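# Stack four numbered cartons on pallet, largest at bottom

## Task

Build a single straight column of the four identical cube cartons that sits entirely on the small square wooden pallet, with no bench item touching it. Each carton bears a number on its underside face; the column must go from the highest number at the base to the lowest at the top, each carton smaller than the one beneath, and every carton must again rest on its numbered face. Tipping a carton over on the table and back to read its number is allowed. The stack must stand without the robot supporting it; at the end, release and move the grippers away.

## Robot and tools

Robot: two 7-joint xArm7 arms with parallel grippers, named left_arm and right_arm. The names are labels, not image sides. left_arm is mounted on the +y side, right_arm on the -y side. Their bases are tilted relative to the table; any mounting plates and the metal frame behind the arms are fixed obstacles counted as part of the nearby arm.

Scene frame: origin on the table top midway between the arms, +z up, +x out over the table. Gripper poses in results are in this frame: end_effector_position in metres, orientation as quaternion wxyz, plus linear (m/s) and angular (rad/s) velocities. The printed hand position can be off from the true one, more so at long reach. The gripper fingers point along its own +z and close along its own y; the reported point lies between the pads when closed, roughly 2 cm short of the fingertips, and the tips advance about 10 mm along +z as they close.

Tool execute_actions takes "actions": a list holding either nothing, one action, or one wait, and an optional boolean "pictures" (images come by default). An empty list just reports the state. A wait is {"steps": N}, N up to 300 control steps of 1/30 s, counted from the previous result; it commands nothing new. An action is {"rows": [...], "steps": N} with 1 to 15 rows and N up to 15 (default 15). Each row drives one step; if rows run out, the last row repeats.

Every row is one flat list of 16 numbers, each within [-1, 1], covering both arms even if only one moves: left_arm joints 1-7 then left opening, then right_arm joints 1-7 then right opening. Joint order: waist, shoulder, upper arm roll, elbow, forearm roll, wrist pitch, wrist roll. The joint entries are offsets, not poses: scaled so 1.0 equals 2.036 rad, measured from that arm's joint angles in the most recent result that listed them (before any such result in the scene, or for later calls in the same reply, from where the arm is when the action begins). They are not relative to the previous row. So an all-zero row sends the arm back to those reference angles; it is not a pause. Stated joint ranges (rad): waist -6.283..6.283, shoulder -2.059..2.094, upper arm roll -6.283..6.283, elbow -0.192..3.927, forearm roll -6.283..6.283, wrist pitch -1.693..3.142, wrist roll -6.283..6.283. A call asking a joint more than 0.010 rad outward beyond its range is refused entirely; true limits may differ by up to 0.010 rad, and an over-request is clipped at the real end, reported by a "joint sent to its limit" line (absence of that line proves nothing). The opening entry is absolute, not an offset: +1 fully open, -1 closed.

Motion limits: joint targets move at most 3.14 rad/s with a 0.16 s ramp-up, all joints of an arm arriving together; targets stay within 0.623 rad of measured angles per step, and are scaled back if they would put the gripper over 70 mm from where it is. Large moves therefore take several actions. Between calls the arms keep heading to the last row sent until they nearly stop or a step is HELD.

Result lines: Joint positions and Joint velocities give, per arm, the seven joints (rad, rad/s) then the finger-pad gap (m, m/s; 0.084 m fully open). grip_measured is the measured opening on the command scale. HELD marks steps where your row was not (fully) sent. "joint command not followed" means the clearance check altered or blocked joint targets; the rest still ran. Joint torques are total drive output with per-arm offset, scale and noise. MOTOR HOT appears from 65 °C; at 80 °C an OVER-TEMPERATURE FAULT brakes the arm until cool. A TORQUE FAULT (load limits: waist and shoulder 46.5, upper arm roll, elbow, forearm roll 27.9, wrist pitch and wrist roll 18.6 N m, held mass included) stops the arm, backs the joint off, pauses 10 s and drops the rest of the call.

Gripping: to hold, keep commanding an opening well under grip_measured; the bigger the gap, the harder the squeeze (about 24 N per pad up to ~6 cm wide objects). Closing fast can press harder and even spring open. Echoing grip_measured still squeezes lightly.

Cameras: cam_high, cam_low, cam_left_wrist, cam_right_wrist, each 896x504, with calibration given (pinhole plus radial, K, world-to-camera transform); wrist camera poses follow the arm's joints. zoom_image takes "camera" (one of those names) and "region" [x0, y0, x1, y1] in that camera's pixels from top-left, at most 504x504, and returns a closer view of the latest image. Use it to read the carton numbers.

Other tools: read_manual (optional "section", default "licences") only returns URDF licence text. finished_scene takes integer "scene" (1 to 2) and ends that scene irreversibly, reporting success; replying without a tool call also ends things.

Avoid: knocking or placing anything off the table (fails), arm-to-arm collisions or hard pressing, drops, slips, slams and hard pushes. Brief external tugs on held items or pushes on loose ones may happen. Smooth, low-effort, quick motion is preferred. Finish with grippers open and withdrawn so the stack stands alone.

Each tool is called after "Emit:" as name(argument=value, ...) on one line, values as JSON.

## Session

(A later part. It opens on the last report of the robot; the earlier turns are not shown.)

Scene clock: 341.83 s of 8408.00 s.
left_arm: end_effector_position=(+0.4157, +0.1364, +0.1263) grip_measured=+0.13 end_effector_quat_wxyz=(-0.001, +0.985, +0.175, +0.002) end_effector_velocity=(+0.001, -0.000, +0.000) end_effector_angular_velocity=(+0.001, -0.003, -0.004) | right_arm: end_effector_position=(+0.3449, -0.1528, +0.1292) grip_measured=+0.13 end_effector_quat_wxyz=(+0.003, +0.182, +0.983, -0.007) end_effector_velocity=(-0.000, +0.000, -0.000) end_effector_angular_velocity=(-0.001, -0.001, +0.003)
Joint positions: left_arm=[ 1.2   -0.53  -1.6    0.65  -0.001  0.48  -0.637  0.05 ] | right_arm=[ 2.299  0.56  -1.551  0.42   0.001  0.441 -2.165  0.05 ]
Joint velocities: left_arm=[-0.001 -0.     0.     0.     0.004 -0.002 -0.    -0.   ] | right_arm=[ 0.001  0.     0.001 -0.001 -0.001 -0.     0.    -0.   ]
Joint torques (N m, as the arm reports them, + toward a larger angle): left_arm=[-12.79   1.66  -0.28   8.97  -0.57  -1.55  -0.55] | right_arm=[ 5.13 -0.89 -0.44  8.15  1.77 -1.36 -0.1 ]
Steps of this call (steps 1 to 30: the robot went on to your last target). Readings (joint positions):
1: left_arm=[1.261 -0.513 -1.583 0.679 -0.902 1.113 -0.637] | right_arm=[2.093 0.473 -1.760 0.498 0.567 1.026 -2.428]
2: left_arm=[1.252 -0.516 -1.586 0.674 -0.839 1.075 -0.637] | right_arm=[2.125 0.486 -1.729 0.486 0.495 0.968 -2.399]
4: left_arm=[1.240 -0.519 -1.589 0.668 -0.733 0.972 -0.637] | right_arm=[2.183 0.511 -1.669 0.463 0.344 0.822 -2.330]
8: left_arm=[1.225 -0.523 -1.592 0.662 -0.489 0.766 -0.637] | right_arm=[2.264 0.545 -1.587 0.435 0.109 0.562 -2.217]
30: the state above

Emit:
execute_actions(actions=[{"rows": [[0.1032,-0.0041,-0.0855,-0.0036,0,-0.0546,0,-0.4,-0.1175,0.0015,0.1067,-0.0039,0,-0.0685,0,-0.4],[0.1032,-0.0041,-0.0855,-0.0036,0,-0.0546,0,-0.4,-0.1175,0.0015,0.1067,-0.0039,0,-0.0685,0,-0.4],[0.1032,-0.0041,-0.0855,-0.0036,0,-0.0546,0,-0.4,-0.1175,0.0015,0.1067,-0.0039,0,-0.0685,0,-0.4],[0.1032,-0.0041,-0.0855,-0.0036,0,-0.0546,0,-0.4,-0.1175,0.0015,0.1067,-0.0039,0,-0.0685,0,-0.4],[0.1515,-0.0136,-0.1265,0.0011,0,-0.0776,0,-0.4,-0.1748,0.0155,0.1538,0.0014,0,-0.0987,0,-0.4],[0.1515,-0.0136,-0.1265,0.0011,0,-0.0776,0,-0.4,-0.1748,0.0155,0.1538,0.0014,0,-0.0987,0,-0.4],[0.1918,-0.0214,-0.1606,0.005,0,-0.0967,0,-0.4,-0.2225,0.0271,0.1931,0.0058,0,-0.1239,0,-0.4],[0.1918,-0.0214,-0.1606,0.005,0,-0.0967,0,-0.4,-0.2225,0.0271,0.1931,0.0058,0,-0.1239,0,-0.4],[0.224,-0.0277,-0.1879,0.0081,0,-0.112,0,-0.4,-0.2607,0.0365,0.2245,0.0094,0,-0.144,0,-0.4],[0.224,-0.0277,-0.1879,0.0081,0,-0.112,0,-0.4,-0.2607,0.0365,0.2245,0.0094,0,-0.144,0,-0.4],[0.2449,-0.0318,-0.2056,0.0101,0,-0.1219,0,-0.4,-0.2855,0.0425,0.2449,0.0117,0,-0.1571,0,-0.4],[0.2449,-0.0318,-0.2056,0.0101,0,-0.1219,0,-0.4,-0.2855,0.0425,0.2449,0.0117,0,-0.1571,0,-0.4],[0.2562,-0.034,-0.2152,0.0112,0,-0.1273,0,-0.4,-0.2989,0.0458,0.2559,0.0129,0,-0.1642,0,-0.4],[0.2562,-0.034,-0.2152,0.0112,0,-0.1273,0,-0.4,-0.2989,0.0458,0.2559,0.0129,0,-0.1642,0,-0.4],[0.2642,-0.0356,-0.222,0.012,0,-0.1311,0,-0.4,-0.3084,0.0481,0.2638,0.0138,0,-0.1692,0,-0.4]], "steps": 15}], pictures=false)

Emit:
execute_actions(actions=[{"steps": 14}], pictures=false)

Emit:
execute_actions(actions=[{"rows": [[0,0,0,0,0,0,0,0.1,0,0,0,0,0,0,0,0.1],[0,0,0,0,0,0,0,0.3,0,0,0,0,0,0,0,0.3],[0,0,0,0,0,0,0,0.7,0,0,0,0,0,0,0,0.6]], "steps": 10}], pictures=false)

Emit:
execute_actions(actions=[{"rows": [[-0.161,0.0315,0.1365,-0.0156,0,0.0765,0,0.7,0.1909,-0.0466,-0.1571,-0.0177,0,0.1007,0,0.6],[-0.161,0.0315,0.1365,-0.0156,0,0.0765,0,0.7,0.1909,-0.0466,-0.1571,-0.0177,0,0.1007,0,0.6],[-0.161,0.0315,0.1365,-0.0156,0,0.0765,0,0.7,0.1909,-0.0466,-0.1571,-0.0177,0,0.1007,0,0.6],[-0.161,0.0315,0.1365,-0.0156,0,0.0765,0,0.7,0.1909,-0.0466,-0.1571,-0.0177,0,0.1007,0,0.6],[-0.161,0.0315,0.1365,-0.0156,0,0.0765,0,0.7,0.1909,-0.0466,-0.1571,-0.0177,0,0.1007,0,0.6],[-0.161,0.0315,0.1365,-0.0156,0,0.0765,0,0.7,0.1909,-0.0466,-0.1571,-0.0177,0,0.1007,0,0.6],[-0.2642,0.0356,0.222,-0.012,0,0.1311,0,0.7,0.3084,-0.0481,-0.2638,-0.0138,0,0.1692,0,0.6],[-0.2642,0.0356,0.222,-0.012,0,0.1311,0,0.7,0.3084,-0.0481,-0.2638,-0.0138,0,0.1692,0,0.6],[-0.2642,0.0356,0.222,-0.012,0,0.1311,0,0.7,0.3084,-0.0481,-0.2638,-0.0138,0,0.1692,0,0.6],[-0.2642,0.0356,0.222,-0.012,0,0.1311,0,0.7,0.3282,-0.0515,-0.3757,0.1936,0,0.385,0.278,0.8],[-0.2642,0.0356,0.222,-0.012,0,0.1311,0,0.7,0.3282,-0.0515,-0.3757,0.1936,0,0.385,0.278,0.8],[-0.2642,0.0356,0.222,-0.012,0,0.1311,0,0.7,0.3282,-0.0515,-0.3757,0.1936,0,0.385,0.278,0.8],[-0.2642,0.0356,0.222,-0.012,0,0.1311,0,0.7,0.3282,-0.0515,-0.3757,0.1936,0,0.385,0.278,0.8],[-0.2642,0.0356,0.222,-0.012,0,0.1311,0,0.7,0.3282,-0.0515,-0.3757,0.1936,0,0.385,0.278,0.8],[-0.4103,0.0277,0.2341,-0.043,0,0.1766,-0.169,0.8,0.3282,-0.0515,-0.3757,0.1936,0,0.385,0.278,0.8]], "steps": 15}], pictures=false)

Emit:
execute_actions(actions=[{"steps": 22}])

Scene clock: 412.37 s of 8408.00 s.
left_arm: end_effector_position=(+0.4142, +0.1410, +0.0475) grip_measured=+0.13 end_effector_quat_wxyz=(-0.003, +0.984, +0.178, +0.001) end_effector_velocity=(-0.014, -0.003, -0.125) end_effector_angular_velocity=(-0.027, +0.026, +0.007) | right_arm: end_effector_position=(+0.3427, -0.1491, +0.0525) grip_measured=+0.13 end_effector_quat_wxyz=(+0.004, +0.175, +0.984, -0.003) end_effector_velocity=(-0.023, +0.003, -0.138) end_effector_angular_velocity=(+0.028, +0.051, +0.002)
Joint positions: left_arm=[ 1.659 -0.588 -1.984  0.666 -0.001  0.252 -0.637  0.05 ] | right_arm=[ 1.77   0.635 -1.096  0.439  0.001  0.149 -2.165  0.05 ]
Joint velocities: left_arm=[ 0.697 -0.133 -0.588  0.06  -0.    -0.33   0.    -0.   ] | right_arm=[-0.869  0.209  0.717  0.072 -0.    -0.458  0.    -0.   ]
Joint torques (N m, as the arm reports them, + toward a larger angle): left_arm=[-19.41  15.33   0.15   7.33  -0.74  -1.44  -0.53] | right_arm=[ 9.68 -8.72 -1.23  5.93  1.45 -1.56 -0.32]
Steps of this call (steps 1 to 15: the robot went on to your last target; steps 16 to 90: nothing new was sent; then 67.03 s passed at rest; steps 91 to 105: all 15 steps of this action). Readings (joint positions):
91: left_arm=[1.200 -0.530 -1.600 0.650 -0.001 0.480 -0.637] | right_arm=[2.300 0.560 -1.550 0.420 0.001 0.440 -2.165]
92: left_arm=[1.203 -0.530 -1.603 0.650 -0.001 0.478 -0.637] | right_arm=[2.297 0.560 -1.547 0.420 0.001 0.438 -2.165]
94: left_arm=[1.241 -0.532 -1.636 0.650 -0.001 0.456 -0.637] | right_arm=[2.258 0.560 -1.511 0.420 0.001 0.414 -2.165]
98: left_arm=[1.404 -0.543 -1.769 0.646 -0.001 0.375 -0.637] | right_arm=[2.076 0.568 -1.351 0.416 0.001 0.313 -2.165]
105: the state above

Scene clock: 412.83 s of 8408.00 s.
left_arm: end_effector_position=(+0.4131, +0.1392, +0.0340) grip_measured=+0.13 end_effector_quat_wxyz=(-0.000, +0.984, +0.178, -0.000) end_effector_velocity=(-0.001, +0.001, -0.002) end_effector_angular_velocity=(+0.002, +0.002, +0.001) | right_arm: end_effector_position=(+0.3398, -0.1469, +0.0375) grip_measured=+0.13 end_effector_quat_wxyz=(+0.001, +0.175, +0.985, +0.000) end_effector_velocity=(-0.001, -0.001, -0.001) end_effector_angular_velocity=(-0.000, +0.002, -0.001)
Joint positions: left_arm=[ 1.737 -0.602 -2.051  0.674 -0.001  0.213 -0.637  0.05 ] | right_arm=[ 1.673  0.657 -1.014  0.448  0.001  0.096 -2.165  0.05 ]
Joint velocities: left_arm=[ 0.007 -0.003 -0.005 -0.001 -0.    -0.003 -0.     0.   ] | right_arm=[-0.008  0.002  0.005  0.    -0.    -0.003  0.     0.   ]
Joint torques (N m, as the arm reports them, + toward a larger angle): left_arm=[-14.64  15.3   -0.47   6.75  -0.7   -1.59  -0.59] | right_arm=[ 7.09 -7.8  -0.59  5.    1.52 -1.52 -0.22]
Steps of this call (steps 1 to 14: the robot went on to your last target). Readings (joint positions):
1: left_arm=[1.680 -0.592 -2.002 0.668 -0.001 0.242 -0.637] | right_arm=[1.743 0.641 -1.074 0.441 0.001 0.135 -2.165]
2: left_arm=[1.697 -0.595 -2.017 0.670 -0.001 0.233 -0.637] | right_arm=[1.722 0.646 -1.056 0.443 0.001 0.124 -2.165]
4: left_arm=[1.719 -0.599 -2.035 0.672 -0.001 0.223 -0.637] | right_arm=[1.695 0.652 -1.034 0.445 0.001 0.110 -2.165]
8: left_arm=[1.733 -0.602 -2.048 0.674 -0.001 0.215 -0.637] | right_arm=[1.678 0.656 -1.018 0.448 0.001 0.099 -2.165]
14: the state above

Scene clock: 413.17 s of 8408.00 s.
left_arm: end_effector_position=(+0.4132, +0.1392, +0.0340) grip_measured=+0.69 end_effector_quat_wxyz=(-0.000, +0.984, +0.178, -0.000) end_effector_velocity=(-0.000, +0.000, -0.000) end_effector_angular_velocity=(+0.000, +0.001, +0.002) | right_arm: end_effector_position=(+0.3399, -0.1468, +0.0375) grip_measured=+0.59 end_effector_quat_wxyz=(+0.001, +0.175, +0.985, +0.000) end_effector_velocity=(-0.000, -0.001, -0.000) end_effector_angular_velocity=(-0.001, +0.001, -0.002)
Joint positions: left_arm=[ 1.737 -0.602 -2.051  0.674 -0.001  0.213 -0.637  0.073] | right_arm=[ 1.673  0.657 -1.014  0.448  0.001  0.096 -2.165  0.069]
Joint velocities: left_arm=[ 0.001 -0.     0.    -0.001 -0.001 -0.    -0.     0.001] | right_arm=[-0.001  0.001  0.001 -0.001  0.002  0.    -0.     0.001]
Joint torques (N m, as the arm reports them, + toward a larger angle): left_arm=[-14.4   14.98  -0.45   6.65  -0.64  -1.52  -0.49] | right_arm=[ 7.13 -8.65 -0.6   5.13  1.56 -1.55 -0.2 ]
Steps of this call (steps 1 to 10: all 10 steps of this action). Readings (joint positions):
1: left_arm=[1.737 -0.603 -2.052 0.674 -0.001 0.213 -0.637] | right_arm=[1.673 0.657 -1.014 0.448 0.001 0.096 -2.165]
2: left_arm=[1.737 -0.603 -2.052 0.674 -0.001 0.213 -0.637] | right_arm=[1.673 0.657 -1.014 0.448 0.001 0.096 -2.165]
4: left_arm=[1.737 -0.602 -2.052 0.674 -0.001 0.213 -0.637] | right_arm=[1.673 0.657 -1.014 0.448 0.001 0.096 -2.165]
8: left_arm=[1.737 -0.602 -2.052 0.674 -0.001 0.213 -0.637] | right_arm=[1.673 0.657 -1.014 0.448 0.001 0.096 -2.165]
10: the state above

Scene clock: 413.67 s of 8408.00 s.
left_arm: end_effector_position=(+0.4171, +0.1352, +0.1226) grip_measured=+0.71 end_effector_quat_wxyz=(-0.000, +0.985, +0.174, +0.004) end_effector_velocity=(-0.023, +0.007, +0.045) end_effector_angular_velocity=(+0.007, +0.056, +0.027) | right_arm: end_effector_position=(+0.3682, -0.1388, +0.1391) grip_measured=+0.79 end_effector_quat_wxyz=(+0.011, +0.236, +0.972, -0.002) end_effector_velocity=(+0.304, +0.047, +0.242) end_effector_angular_velocity=(+0.061, -0.049, -1.589)
Joint positions: left_arm=[ 1.227 -0.532 -1.625  0.651 -0.001  0.464 -0.637  0.073] | right_arm=[ 2.235  0.566 -1.499  0.502  0.     0.472 -2.056  0.076]
Joint velocities: left_arm=[-0.337  0.019  0.294 -0.03  -0.001  0.198 -0.021  0.056] | right_arm=[ 0.059 -0.018 -0.438  0.994 -0.001  0.982  1.203  0.003]
Joint torques (N m, as the arm reports them, + toward a larger angle): left_arm=[-8.44  1.91 -0.91  7.51 -0.68 -1.42 -0.72] | right_arm=[-0.2  -2.1  -3.73  6.67  1.55 -1.21  0.11]
Steps of this call (steps 1 to 15: all 15 steps of this action). Readings (joint positions):
1: left_arm=[1.737 -0.602 -2.051 0.674 -0.001 0.213 -0.637] | right_arm=[1.673 0.657 -1.014 0.448 0.001 0.097 -2.165]
2: left_arm=[1.734 -0.602 -2.049 0.674 -0.001 0.215 -0.637] | right_arm=[1.676 0.656 -1.017 0.447 0.001 0.098 -2.165]
4: left_arm=[1.696 -0.595 -2.015 0.666 -0.001 0.235 -0.637] | right_arm=[1.714 0.648 -1.050 0.440 0.001 0.120 -2.165]
8: left_arm=[1.498 -0.556 -1.849 0.652 -0.001 0.326 -0.637] | right_arm=[1.936 0.594 -1.231 0.423 0.001 0.235 -2.165]
15: the state above

Scene clock: 414.40 s of 8408.00 s.
left_arm: end_effector_position=(+0.3604, +0.0608, +0.1594) grip_measured=+0.80 end_effector_quat_wxyz=(-0.000, +0.973, +0.230, -0.001) end_effector_velocity=(-0.001, -0.003, +0.001) end_effector_angular_velocity=(-0.001, -0.002, -0.003) | right_arm: end_effector_position=(+0.4595, -0.1684, +0.2494) grip_measured=+0.80 end_effector_quat_wxyz=(-0.000, +0.532, +0.847, -0.000) end_effector_velocity=(+0.004, -0.001, +0.005) end_effector_angular_velocity=(+0.003, -0.005, -0.018)
Joint positions: left_arm=[ 0.903 -0.546 -1.575  0.587 -0.001  0.573 -0.98   0.077] | right_arm=[ 2.341  0.552 -1.778  0.84   0.001  0.879 -1.6    0.077]
Joint velocities: left_arm=[-0.008 -0.    -0.002 -0.    -0.     0.001 -0.006 -0.   ] | right_arm=[ 0.003  0.    -0.009  0.013  0.001  0.009  0.011 -0.   ]
Joint torques (N m, as the arm reports them, + toward a larger angle): left_arm=[-11.11   0.86  -0.31   9.54  -0.74  -1.51  -0.68] | right_arm=[ 7.24  2.46 -0.23 10.61  1.5  -1.59 -0.06]
Steps of this call (steps 1 to 22: the robot went on to your last target). Readings (joint positions):
1: left_arm=[1.216 -0.532 -1.616 0.650 -0.001 0.470 -0.641] | right_arm=[2.236 0.565 -1.517 0.534 0.000 0.505 -2.016]
2: left_arm=[1.201 -0.532 -1.609 0.646 -0.001 0.477 -0.654] | right_arm=[2.240 0.564 -1.542 0.563 0.001 0.539 -1.977]
4: left_arm=[1.142 -0.535 -1.597 0.631 -0.001 0.498 -0.720] | right_arm=[2.258 0.561 -1.592 0.617 0.001 0.607 -1.902]
8: left_arm=[0.991 -0.542 -1.590 0.605 -0.001 0.543 -0.880] | right_arm=[2.299 0.557 -1.682 0.727 0.001 0.740 -1.755]
22: the state above
camera_calibration (this result's frames):
cam_left_wrist: T_world_to_cam=[[0.443337, -0.895991, -0.0255336, -0.0648231], [-0.896281, -0.443487, 0.000268628, 0.416874], [-0.0115645, 0.0227662, -0.999674, 0.292442], [0, 0, 0, 1]] pos_world=[0.405757, 0.12014, 0.29058]
cam_right_wrist: T_world_to_cam=[[0.903179, 0.429031, 0.0141481, -0.314043], [0.428875, -0.903273, 0.0128084, -0.287264], [0.0182747, -0.0055005, -0.999818, 0.373057], [0, 0, 0, 1]] pos_world=[0.40002, -0.122692, 0.381112]

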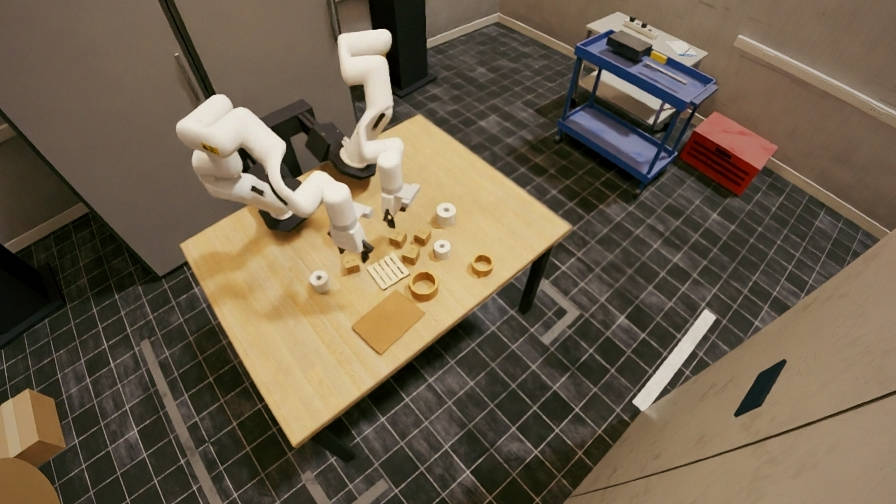

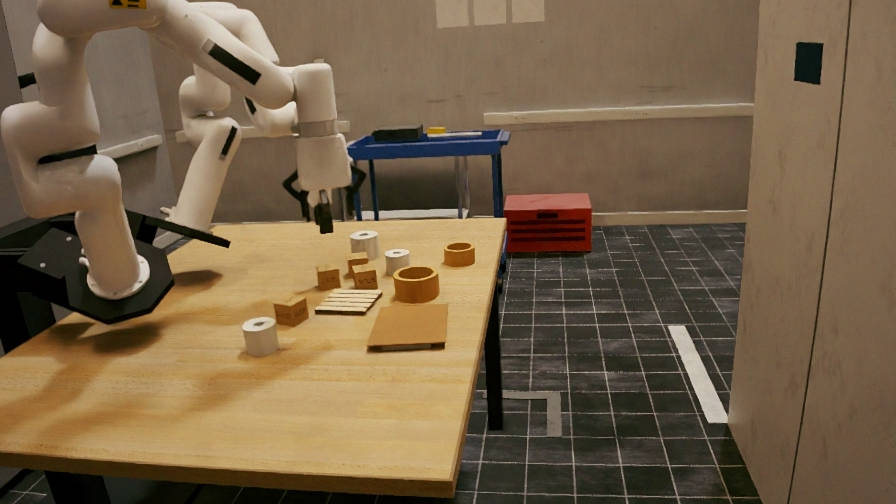

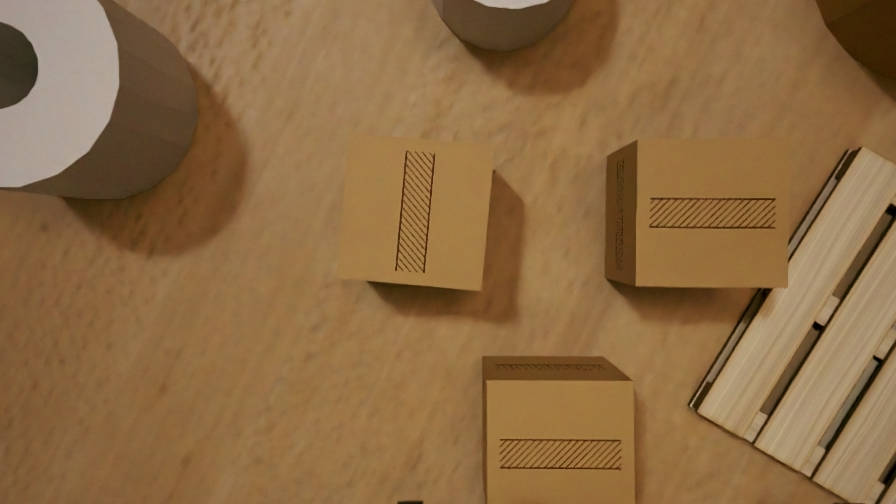

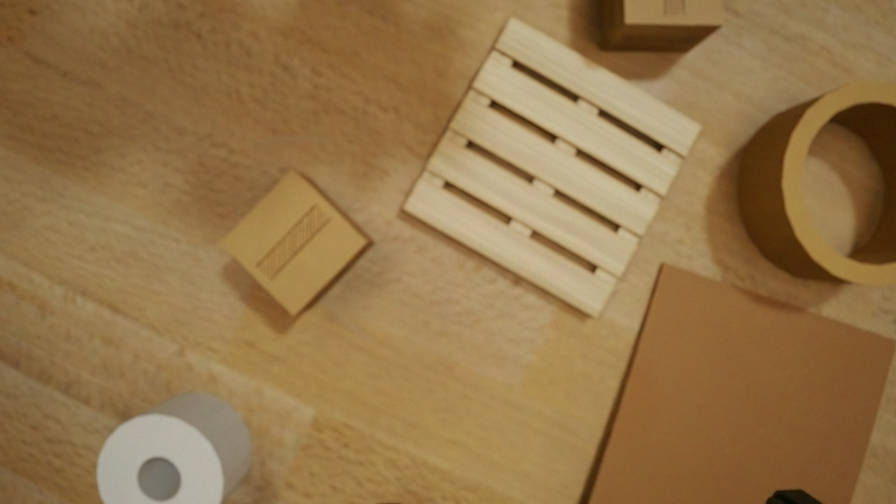

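Emit:
execute_actions(actions=[{"rows": [[0.1965,-0.0202,-0.1724,-0.0065,0.0005,-0.1136,-0.0062,0.8,0,0,0,0,0,0,0,0.8],[0.1965,-0.0202,-0.1724,-0.0065,0.0005,-0.1136,-0.0062,0.8,0,0,0,0,0,0,0,0.8],[0.1965,-0.0202,-0.1724,-0.0065,0.0005,-0.1136,-0.0062,0.8,0,0,0,0,0,0,0,0.8],[0.1965,-0.0202,-0.1724,-0.0065,0.0005,-0.1136,-0.0062,0.8,0,0,0,0,0,0,0,0.8],[0.1965,-0.0202,-0.1724,-0.0065,0.0005,-0.1136,-0.0062,0.8,0,0,0,0,0,0,0,0.8],[0.1965,-0.0202,-0.1724,-0.0065,0.0005,-0.1136,-0.0062,0.8,0,0,0,0,0,0,0,0.8],[0.1965,-0.0202,-0.1724,-0.0065,0.0005,-0.1136,-0.0062,0.8,0,0,0,0,0,0,0,0.8],[0.1965,-0.0202,-0.1724,-0.0065,0.0005,-0.1136,-0.0062,0.8,0,0,0,0,0,0,0,0.8],[0.276,-0.04,-0.237,-0.0005,0.0005,-0.156,-0.0062,0.8,0,0,0,0,0,0,0,0.8],[0.276,-0.04,-0.237,-0.0005,0.0005,-0.156,-0.0062,0.8,0,0,0,0,0,0,0,0.8],[0.276,-0.04,-0.237,-0.0005,0.0005,-0.156,-0.0062,0.8,0,0,0,0,0,0,0,0.8],[0.3465,-0.0667,-0.2937,0.0102,0.0005,-0.1969,-0.0062,0.8,0,0,0,0,0,0,0,0.8]], "steps": 15}], pictures=false)

Emit:
execute_actions(actions=[{"steps": 13}], pictures=false)

Emit:
execute_actions(actions=[{"rows": [[0,0,0,0,0,0,0,0.6,0,0,0,0,0,0,0,0.8],[0,0,0,0,0,0,0,0.45,0,0,0,0,0,0,0,0.8],[0,0,0,0,0,0,0,0.33,0,0,0,0,0,0,0,0.8],[0,0,0,0,0,0,0,0.26,0,0,0,0,0,0,0,0.8],[0,0,0,0,0,0,0,0.2,0,0,0,0,0,0,0,0.8],[0,0,0,0,0,0,0,0.14,0,0,0,0,0,0,0,0.8],[0,0,0,0,0,0,0,0.08,0,0,0,0,0,0,0,0.8],[0,0,0,0,0,0,0,0.0,0,0,0,0,0,0,0,0.8],[0,0,0,0,0,0,0,-0.1,0,0,0,0,0,0,0,0.8],[0,0,0,0,0,0,0,-0.25,0,0,0,0,0,0,0,0.8],[0,0,0,0,0,0,0,-0.4,0,0,0,0,0,0,0,0.8]], "steps": 13}])

Emit:
execute_actions(actions=[{"rows": [[-0.15,0.0465,0.1213,-0.0167,0,0.0833,0,-0.4,0,0,0,0,0,0,0,0.8],[-0.15,0.0465,0.1213,-0.0167,0,0.0833,0,-0.4,0,0,0,0,0,0,0,0.8],[-0.15,0.0465,0.1213,-0.0167,0,0.0833,0,-0.4,0,0,0,0,0,0,0,0.8],[-0.15,0.0465,0.1213,-0.0167,0,0.0833,0,-0.4,0,0,0,0,0,0,0,0.8],[-0.15,0.0465,0.1213,-0.0167,0,0.0833,0,-0.4,0,0,0,0,0,0,0,0.8],[-0.15,0.0465,0.1213,-0.0167,0,0.0833,0,-0.4,0,0,0,0,0,0,0,0.8],[-0.3465,0.0667,0.2937,-0.0102,0,0.1969,0,-0.4,0,0,0,0,0,0,0,0.8],[-0.3465,0.0667,0.2937,-0.0102,0,0.1969,0,-0.4,0,0,0,0,0,0,0,0.8],[-0.3465,0.0667,0.2937,-0.0102,0,0.1969,0,-0.4,0,0,0,0,0,0,0,0.8],[-0.3465,0.0667,0.2937,-0.0102,0,0.1969,0,-0.4,0,0,0,0,0,0,0,0.8],[-0.3465,0.0667,0.2937,-0.0102,0,0.1969,0,-0.4,0,0,0,0,0,0,0,0.8],[-0.3465,0.0667,0.2937,-0.0102,0,0.1969,0,-0.4,0,0,0,0,0,0,0,0.8],[-0.3115,0.0988,0.7317,0.0092,0,0.1831,0.2076,-0.4,0,0,0,0,0,0,0,0.8],[-0.3115,0.0988,0.7317,0.0092,0,0.1831,0.2076,-0.4,0,0,0,0,0,0,0,0.8],[-0.3115,0.0988,0.7317,0.0092,0,0.1831,0.2076,-0.4,-0.3561,0.1083,0.4757,0.1992,-0.0005,-0.0413,0.1844,0.8]], "steps": 15}], pictures=false)

Emit:
execute_actions(actions=[{"steps": 36}])

Scene clock: 529.07 s of 8408.00 s.
left_arm: end_effector_position=(+0.3595, +0.0581, +0.0613) grip_measured=+0.80 end_effector_quat_wxyz=(-0.002, +0.973, +0.230, +0.002) end_effector_velocity=(-0.000, +0.010, -0.262) end_effector_angular_velocity=(+0.028, +0.005, +0.004) | right_arm: end_effector_position=(+0.4596, -0.1684, +0.2494) grip_measured=+0.80 end_effector_quat_wxyz=(-0.000, +0.532, +0.847, -0.000) end_effector_velocity=(-0.000, -0.001, -0.001) end_effector_angular_velocity=(-0.001, +0.001, -0.000)
Joint positions: left_arm=[ 1.462 -0.633 -2.054  0.59  -0.     0.254 -0.993  0.077] | right_arm=[ 2.341  0.552 -1.778  0.841  0.001  0.879 -1.6    0.077]
Joint velocities: left_arm=[ 1.373 -0.449 -1.099  0.154 -0.    -0.756 -0.003 -0.   ] | right_arm=[-0.     0.    -0.    -0.001 -0.001  0.    -0.     0.   ]
Joint torques (N m, as the arm reports them, + toward a larger angle): left_arm=[-16.85  15.06   0.25   6.56  -0.64  -1.16  -0.63] | right_arm=[ 6.11  2.25 -0.17 11.52  1.36 -1.4  -0.31]
Steps of this call (steps 1 to 30: the robot went on to your last target; steps 31 to 100: nothing new was sent; then 110.83 s passed at rest; steps 101 to 115: all 15 steps of this action). Readings (joint positions):
101: left_arm=[0.902 -0.546 -1.575 0.587 -0.001 0.573 -0.981] | right_arm=[2.341 0.552 -1.779 0.842 0.001 0.880 -1.599]
102: left_arm=[0.905 -0.546 -1.578 0.587 -0.001 0.571 -0.981] | right_arm=[2.341 0.552 -1.779 0.842 0.001 0.880 -1.599]
104: left_arm=[0.943 -0.550 -1.613 0.587 -0.001 0.547 -0.982] | right_arm=[2.341 0.552 -1.778 0.841 0.001 0.880 -1.600]
108: left_arm=[1.164 -0.573 -1.804 0.578 -0.001 0.423 -0.989] | right_arm=[2.341 0.552 -1.778 0.841 0.001 0.880 -1.600]
115: the state above

Scene clock: 529.50 s of 8408.00 s.
left_arm: end_effector_position=(+0.3575, +0.0571, +0.0332) grip_measured=+0.80 end_effector_quat_wxyz=(+0.000, +0.973, +0.230, +0.000) end_effector_velocity=(-0.002, +0.001, -0.003) end_effector_angular_velocity=(+0.001, +0.004, +0.003) | right_arm: end_effector_position=(+0.4595, -0.1684, +0.2494) grip_measured=+0.80 end_effector_quat_wxyz=(-0.000, +0.532, +0.847, -0.000) end_effector_velocity=(-0.000, -0.000, +0.000) end_effector_angular_velocity=(-0.002, -0.001, +0.002)
Joint positions: left_arm=[ 1.606 -0.681 -2.171  0.608 -0.     0.173 -0.993  0.077] | right_arm=[ 2.341  0.552 -1.778  0.84   0.001  0.879 -1.6    0.077]
Joint velocities: left_arm=[ 0.015 -0.004 -0.01  -0.001 -0.001 -0.007 -0.     0.   ] | right_arm=[ 0.001  0.001  0.    -0.    -0.002 -0.    -0.     0.   ]
Joint torques (N m, as the arm reports them, + toward a larger angle): left_arm=[-14.15  17.52  -0.6    6.21  -0.7   -1.55  -0.67] | right_arm=[ 7.7   2.28  0.14 11.31  1.27 -1.62 -0.18]
Steps of this call (steps 1 to 13: the robot went on to your last target). Readings (joint positions):
1: left_arm=[1.505 -0.648 -2.088 0.595 -0.000 0.231 -0.993] | right_arm=[2.341 0.552 -1.778 0.841 0.001 0.879 -1.600]
2: left_arm=[1.539 -0.659 -2.115 0.598 -0.000 0.213 -0.993] | right_arm=[2.341 0.552 -1.778 0.841 0.001 0.879 -1.600]
4: left_arm=[1.578 -0.672 -2.146 0.602 -0.000 0.191 -0.993] | right_arm=[2.341 0.552 -1.778 0.840 0.001 0.879 -1.600]
8: left_arm=[1.601 -0.679 -2.166 0.607 -0.000 0.176 -0.993] | right_arm=[2.341 0.552 -1.778 0.840 0.001 0.879 -1.600]
13: the state above

Scene clock: 529.93 s of 8408.00 s.
left_arm: end_effector_position=(+0.3576, +0.0570, +0.0332) grip_measured=+0.13 end_effector_quat_wxyz=(+0.000, +0.973, +0.230, +0.000) end_effector_velocity=(-0.000, +0.000, -0.000) end_effector_angular_velocity=(+0.000, +0.000, -0.001) | right_arm: end_effector_position=(+0.4595, -0.1684, +0.2494) grip_measured=+0.80 end_effector_quat_wxyz=(-0.000, +0.532, +0.847, -0.000) end_effector_velocity=(-0.000, -0.001, -0.000) end_effector_angular_velocity=(-0.001, +0.001, -0.002)
Joint positions: left_arm=[ 1.606 -0.681 -2.171  0.608 -0.     0.172 -0.993  0.05 ] | right_arm=[ 2.341  0.552 -1.778  0.84   0.001  0.879 -1.6    0.077]
Joint velocities: left_arm=[ 0.    -0.    -0.     0.     0.001  0.    -0.     0.   ] | right_arm=[-0.001  0.    -0.001 -0.001  0.    -0.    -0.    -0.   ]
Joint torques (N m, as the arm reports them, + toward a larger angle): left_arm=[-14.07  17.18  -0.37   6.    -0.71  -1.44  -0.67] | right_arm=[ 6.73  2.77 -0.5  11.49  1.5  -1.69 -0.15]
Steps of this call (steps 1 to 13: all 13 steps of this action). Readings (joint positions):
1: left_arm=[1.607 -0.681 -2.172 0.608 -0.000 0.172 -0.993] | right_arm=[2.341 0.552 -1.778 0.840 0.001 0.879 -1.600]
2: left_arm=[1.607 -0.681 -2.172 0.608 -0.000 0.172 -0.993] | right_arm=[2.341 0.552 -1.778 0.840 0.001 0.879 -1.600]
4: left_arm=[1.606 -0.681 -2.171 0.608 -0.000 0.172 -0.993] | right_arm=[2.341 0.552 -1.778 0.840 0.001 0.879 -1.600]
8: left_arm=[1.606 -0.681 -2.171 0.608 -0.000 0.172 -0.993] | right_arm=[2.341 0.552 -1.778 0.840 0.001 0.879 -1.600]
13: the state above
camera_calibration (this result's frames):
cam_left_wrist: T_world_to_cam=[[0.442529, -0.896428, -0.0241858, -0.0699451], [-0.896704, -0.442629, -0.0013688, 0.412807], [-0.00947831, 0.0222933, -0.999707, 0.16561], [0, 0, 0, 1]] pos_world=[0.402688, 0.116327, 0.164435]
cam_right_wrist: T_world_to_cam=[[0.903179, 0.42903, 0.0141493, -0.314044], [0.428874, -0.903273, 0.0128084, -0.287264], [0.0182759, -0.00549998, -0.999818, 0.373057], [0, 0, 0, 1]] pos_world=[0.40002, -0.122692, 0.381112]

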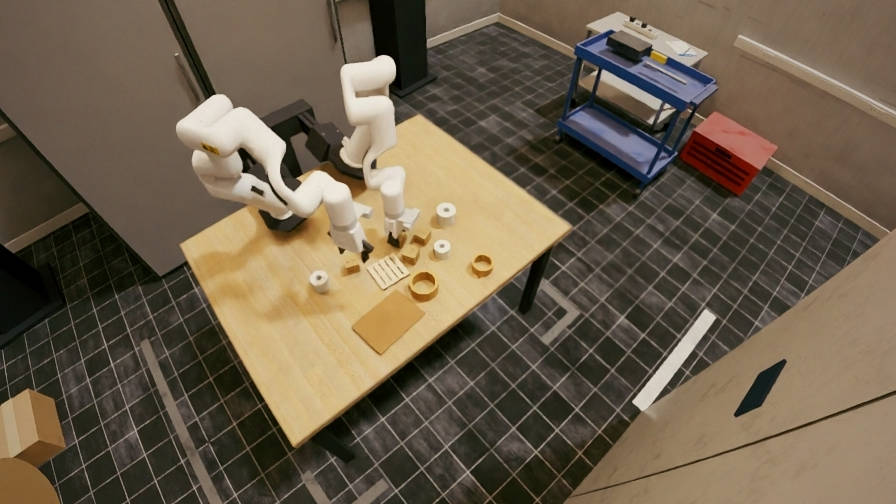

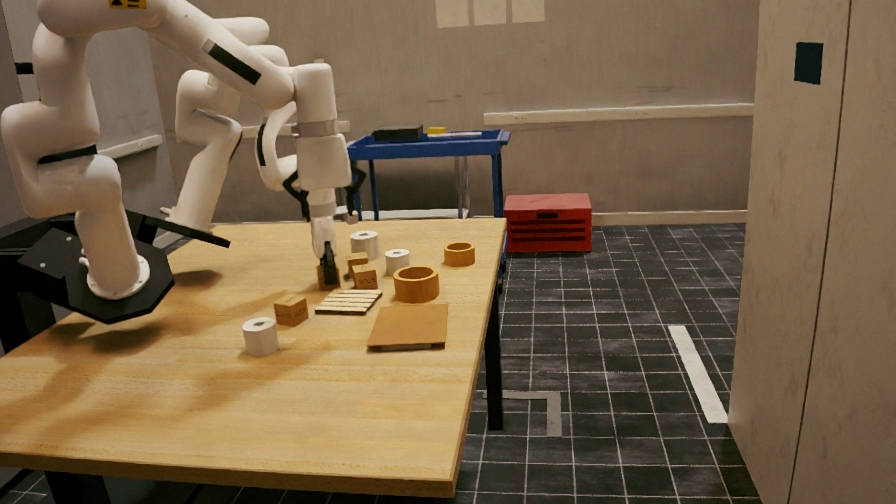

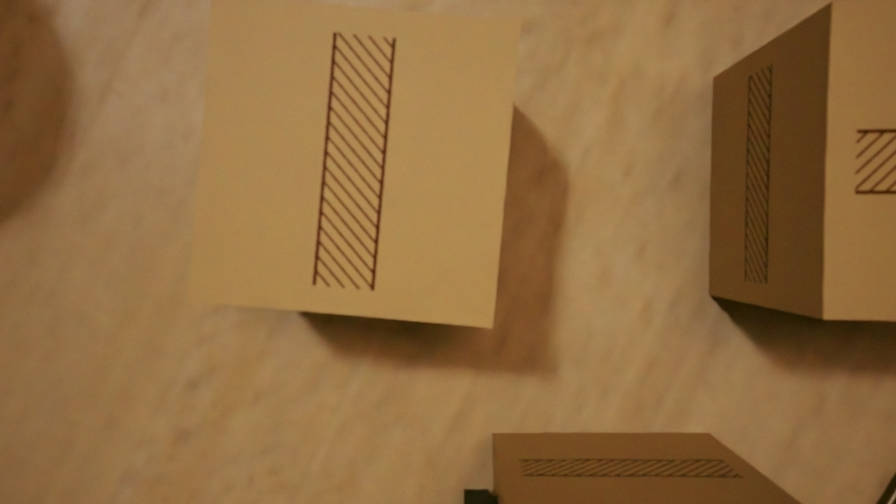

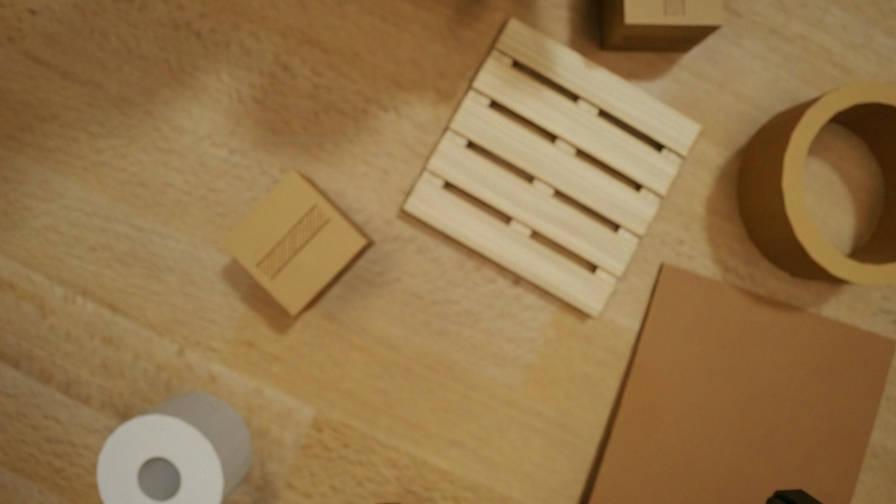

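Scene clock: 530.43 s of 8408.00 s.
left_arm: end_effector_position=(+0.3665, +0.0591, +0.1465) grip_measured=+0.13 end_effector_quat_wxyz=(+0.002, +0.973, +0.230, +0.008) end_effector_velocity=(+0.061, +0.012, +0.197) end_effector_angular_velocity=(-0.178, -0.114, -0.283) | right_arm: end_effector_position=(+0.4596, -0.1684, +0.2494) grip_measured=+0.80 end_effector_quat_wxyz=(-0.000, +0.532, +0.847, -0.000) end_effector_velocity=(+0.003, +0.002, +0.001) end_effector_angular_velocity=(-0.004, -0.007, -0.011)
Joint positions: left_arm=[ 0.993 -0.556 -1.652  0.589 -0.     0.513 -0.981  0.05 ] | right_arm=[ 2.341  0.552 -1.778  0.841  0.001  0.879 -1.6    0.077]
Joint velocities: left_arm=[-0.999  0.158  1.008  0.064  0.001  0.412  0.447  0.   ] | right_arm=[-0.016  0.005  0.016  0.01   0.    -0.001  0.013  0.   ]
Joint torques (N m, as the arm reports them, + toward a larger angle): left_arm=[ 5.78  1.69  0.71  8.1  -0.83 -1.77  0.08] | right_arm=[ 5.98  3.1   0.59 11.53  1.01 -1.79 -0.22]
Steps of this call (steps 1 to 15: all 15 steps of this action). Readings (joint positions):
1: left_arm=[1.606 -0.681 -2.171 0.608 -0.000 0.173 -0.993] | right_arm=[2.341 0.552 -1.778 0.840 0.001 0.879 -1.600]
2: left_arm=[1.603 -0.680 -2.169 0.607 -0.000 0.175 -0.993] | right_arm=[2.341 0.552 -1.778 0.840 0.001 0.879 -1.600]
4: left_arm=[1.565 -0.669 -2.136 0.599 -0.000 0.198 -0.993] | right_arm=[2.341 0.552 -1.778 0.840 0.001 0.879 -1.600]
8: left_arm=[1.377 -0.611 -1.986 0.584 -0.000 0.299 -0.993] | right_arm=[2.341 0.552 -1.778 0.840 0.001 0.879 -1.600]
15: the state above

Scene clock: 531.63 s of 8408.00 s.
left_arm: end_effector_position=(+0.3873, +0.4152, +0.1486) grip_measured=+0.13 end_effector_quat_wxyz=(+0.000, +0.877, +0.480, -0.000) end_effector_velocity=(-0.004, +0.013, +0.001) end_effector_angular_velocity=(+0.002, -0.002, +0.017) | right_arm: end_effector_position=(+0.4499, +0.0501, +0.1699) grip_measured=+0.80 end_effector_quat_wxyz=(+0.001, +0.530, +0.848, -0.000) end_effector_velocity=(-0.004, +0.003, -0.002) end_effector_angular_velocity=(-0.001, +0.004, +0.006)
Joint positions: left_arm=[ 0.972 -0.48  -0.688  0.626 -0.     0.545 -0.572  0.05 ] | right_arm=[ 1.616  0.772 -0.811  1.246 -0.     0.795 -1.225  0.077]
Joint velocities: left_arm=[-0.005  0.002  0.039  0.004  0.002  0.001  0.016 -0.   ] | right_arm=[-0.003  0.004  0.01   0.001 -0.    -0.     0.002  0.   ]
Joint torques (N m, as the arm reports them, + toward a larger angle): left_arm=[ -6.98 -19.05  -0.46   9.47  -0.67  -1.5   -0.57] | right_arm=[ 10.59 -16.37  -0.5   10.81   1.28  -1.45  -0.17]
Steps of this call (steps 1 to 36: the robot went on to your last target). Readings (joint positions):
1: left_arm=[0.968 -0.551 -1.621 0.591 -0.000 0.521 -0.961] | right_arm=[2.337 0.553 -1.775 0.842 0.001 0.879 -1.598]
2: left_arm=[0.960 -0.547 -1.593 0.594 -0.000 0.521 -0.937] | right_arm=[2.325 0.557 -1.763 0.850 0.001 0.878 -1.590]
4: left_arm=[0.981 -0.540 -1.527 0.599 -0.000 0.520 -0.893] | right_arm=[2.255 0.581 -1.695 0.894 0.000 0.869 -1.548]
8: left_arm=[0.982 -0.527 -1.396 0.602 -0.000 0.526 -0.827] | right_arm=[2.043 0.651 -1.476 1.024 0.000 0.841 -1.434]
36: the state above
camera_calibration (this result's frames):
cam_left_wrist: T_world_to_cam=[[0.83984, -0.542304, -0.0239995, -0.0601432], [-0.542461, -0.840081, -0.0000168054, 0.6258], [-0.0201524, 0.0130329, -0.999712, 0.281173], [0, 0, 0, 1]] pos_world=[0.395649, 0.489443, 0.279659]
cam_right_wrist: T_world_to_cam=[[0.900785, 0.434005, 0.0150233, -0.397275], [0.433806, -0.900885, 0.0147851, -0.0873546], [0.0199511, -0.00680101, -0.999778, 0.294292], [0, 0, 0, 1]] pos_world=[0.389883, 0.0957246, 0.301487]

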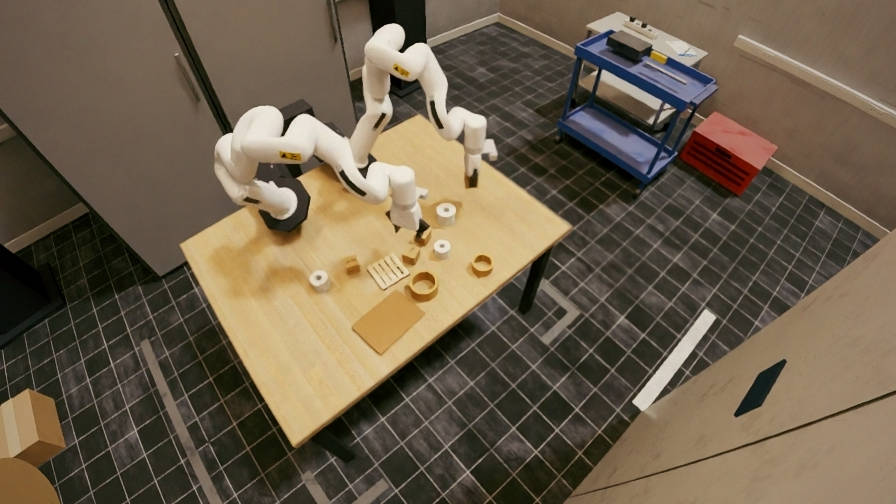

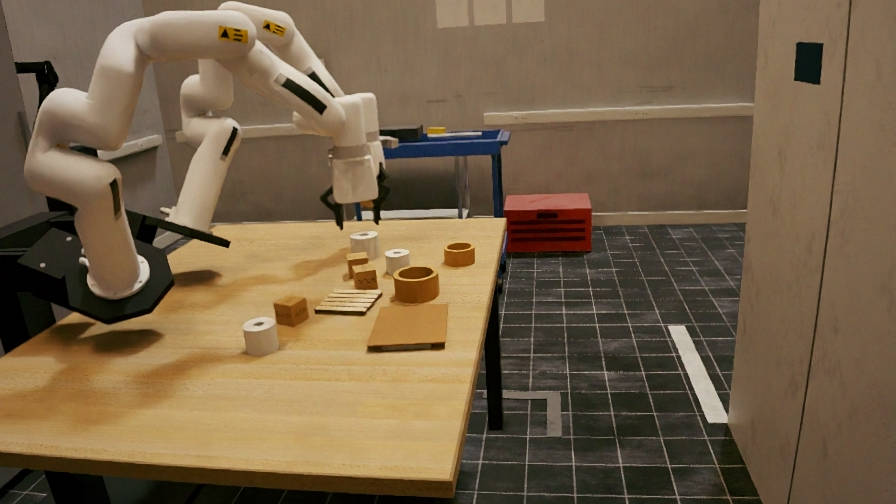

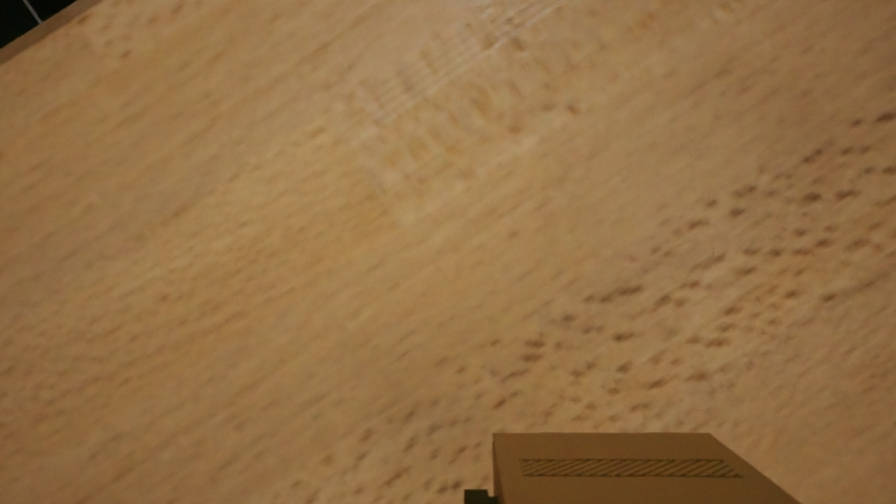

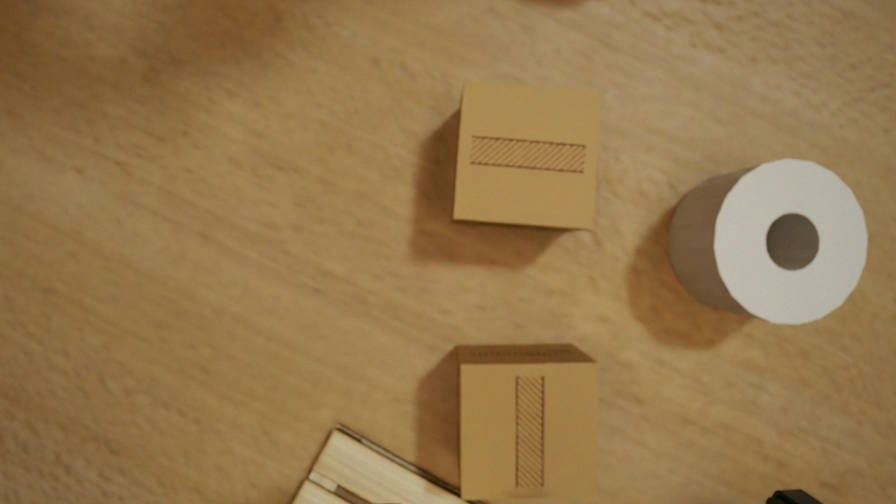

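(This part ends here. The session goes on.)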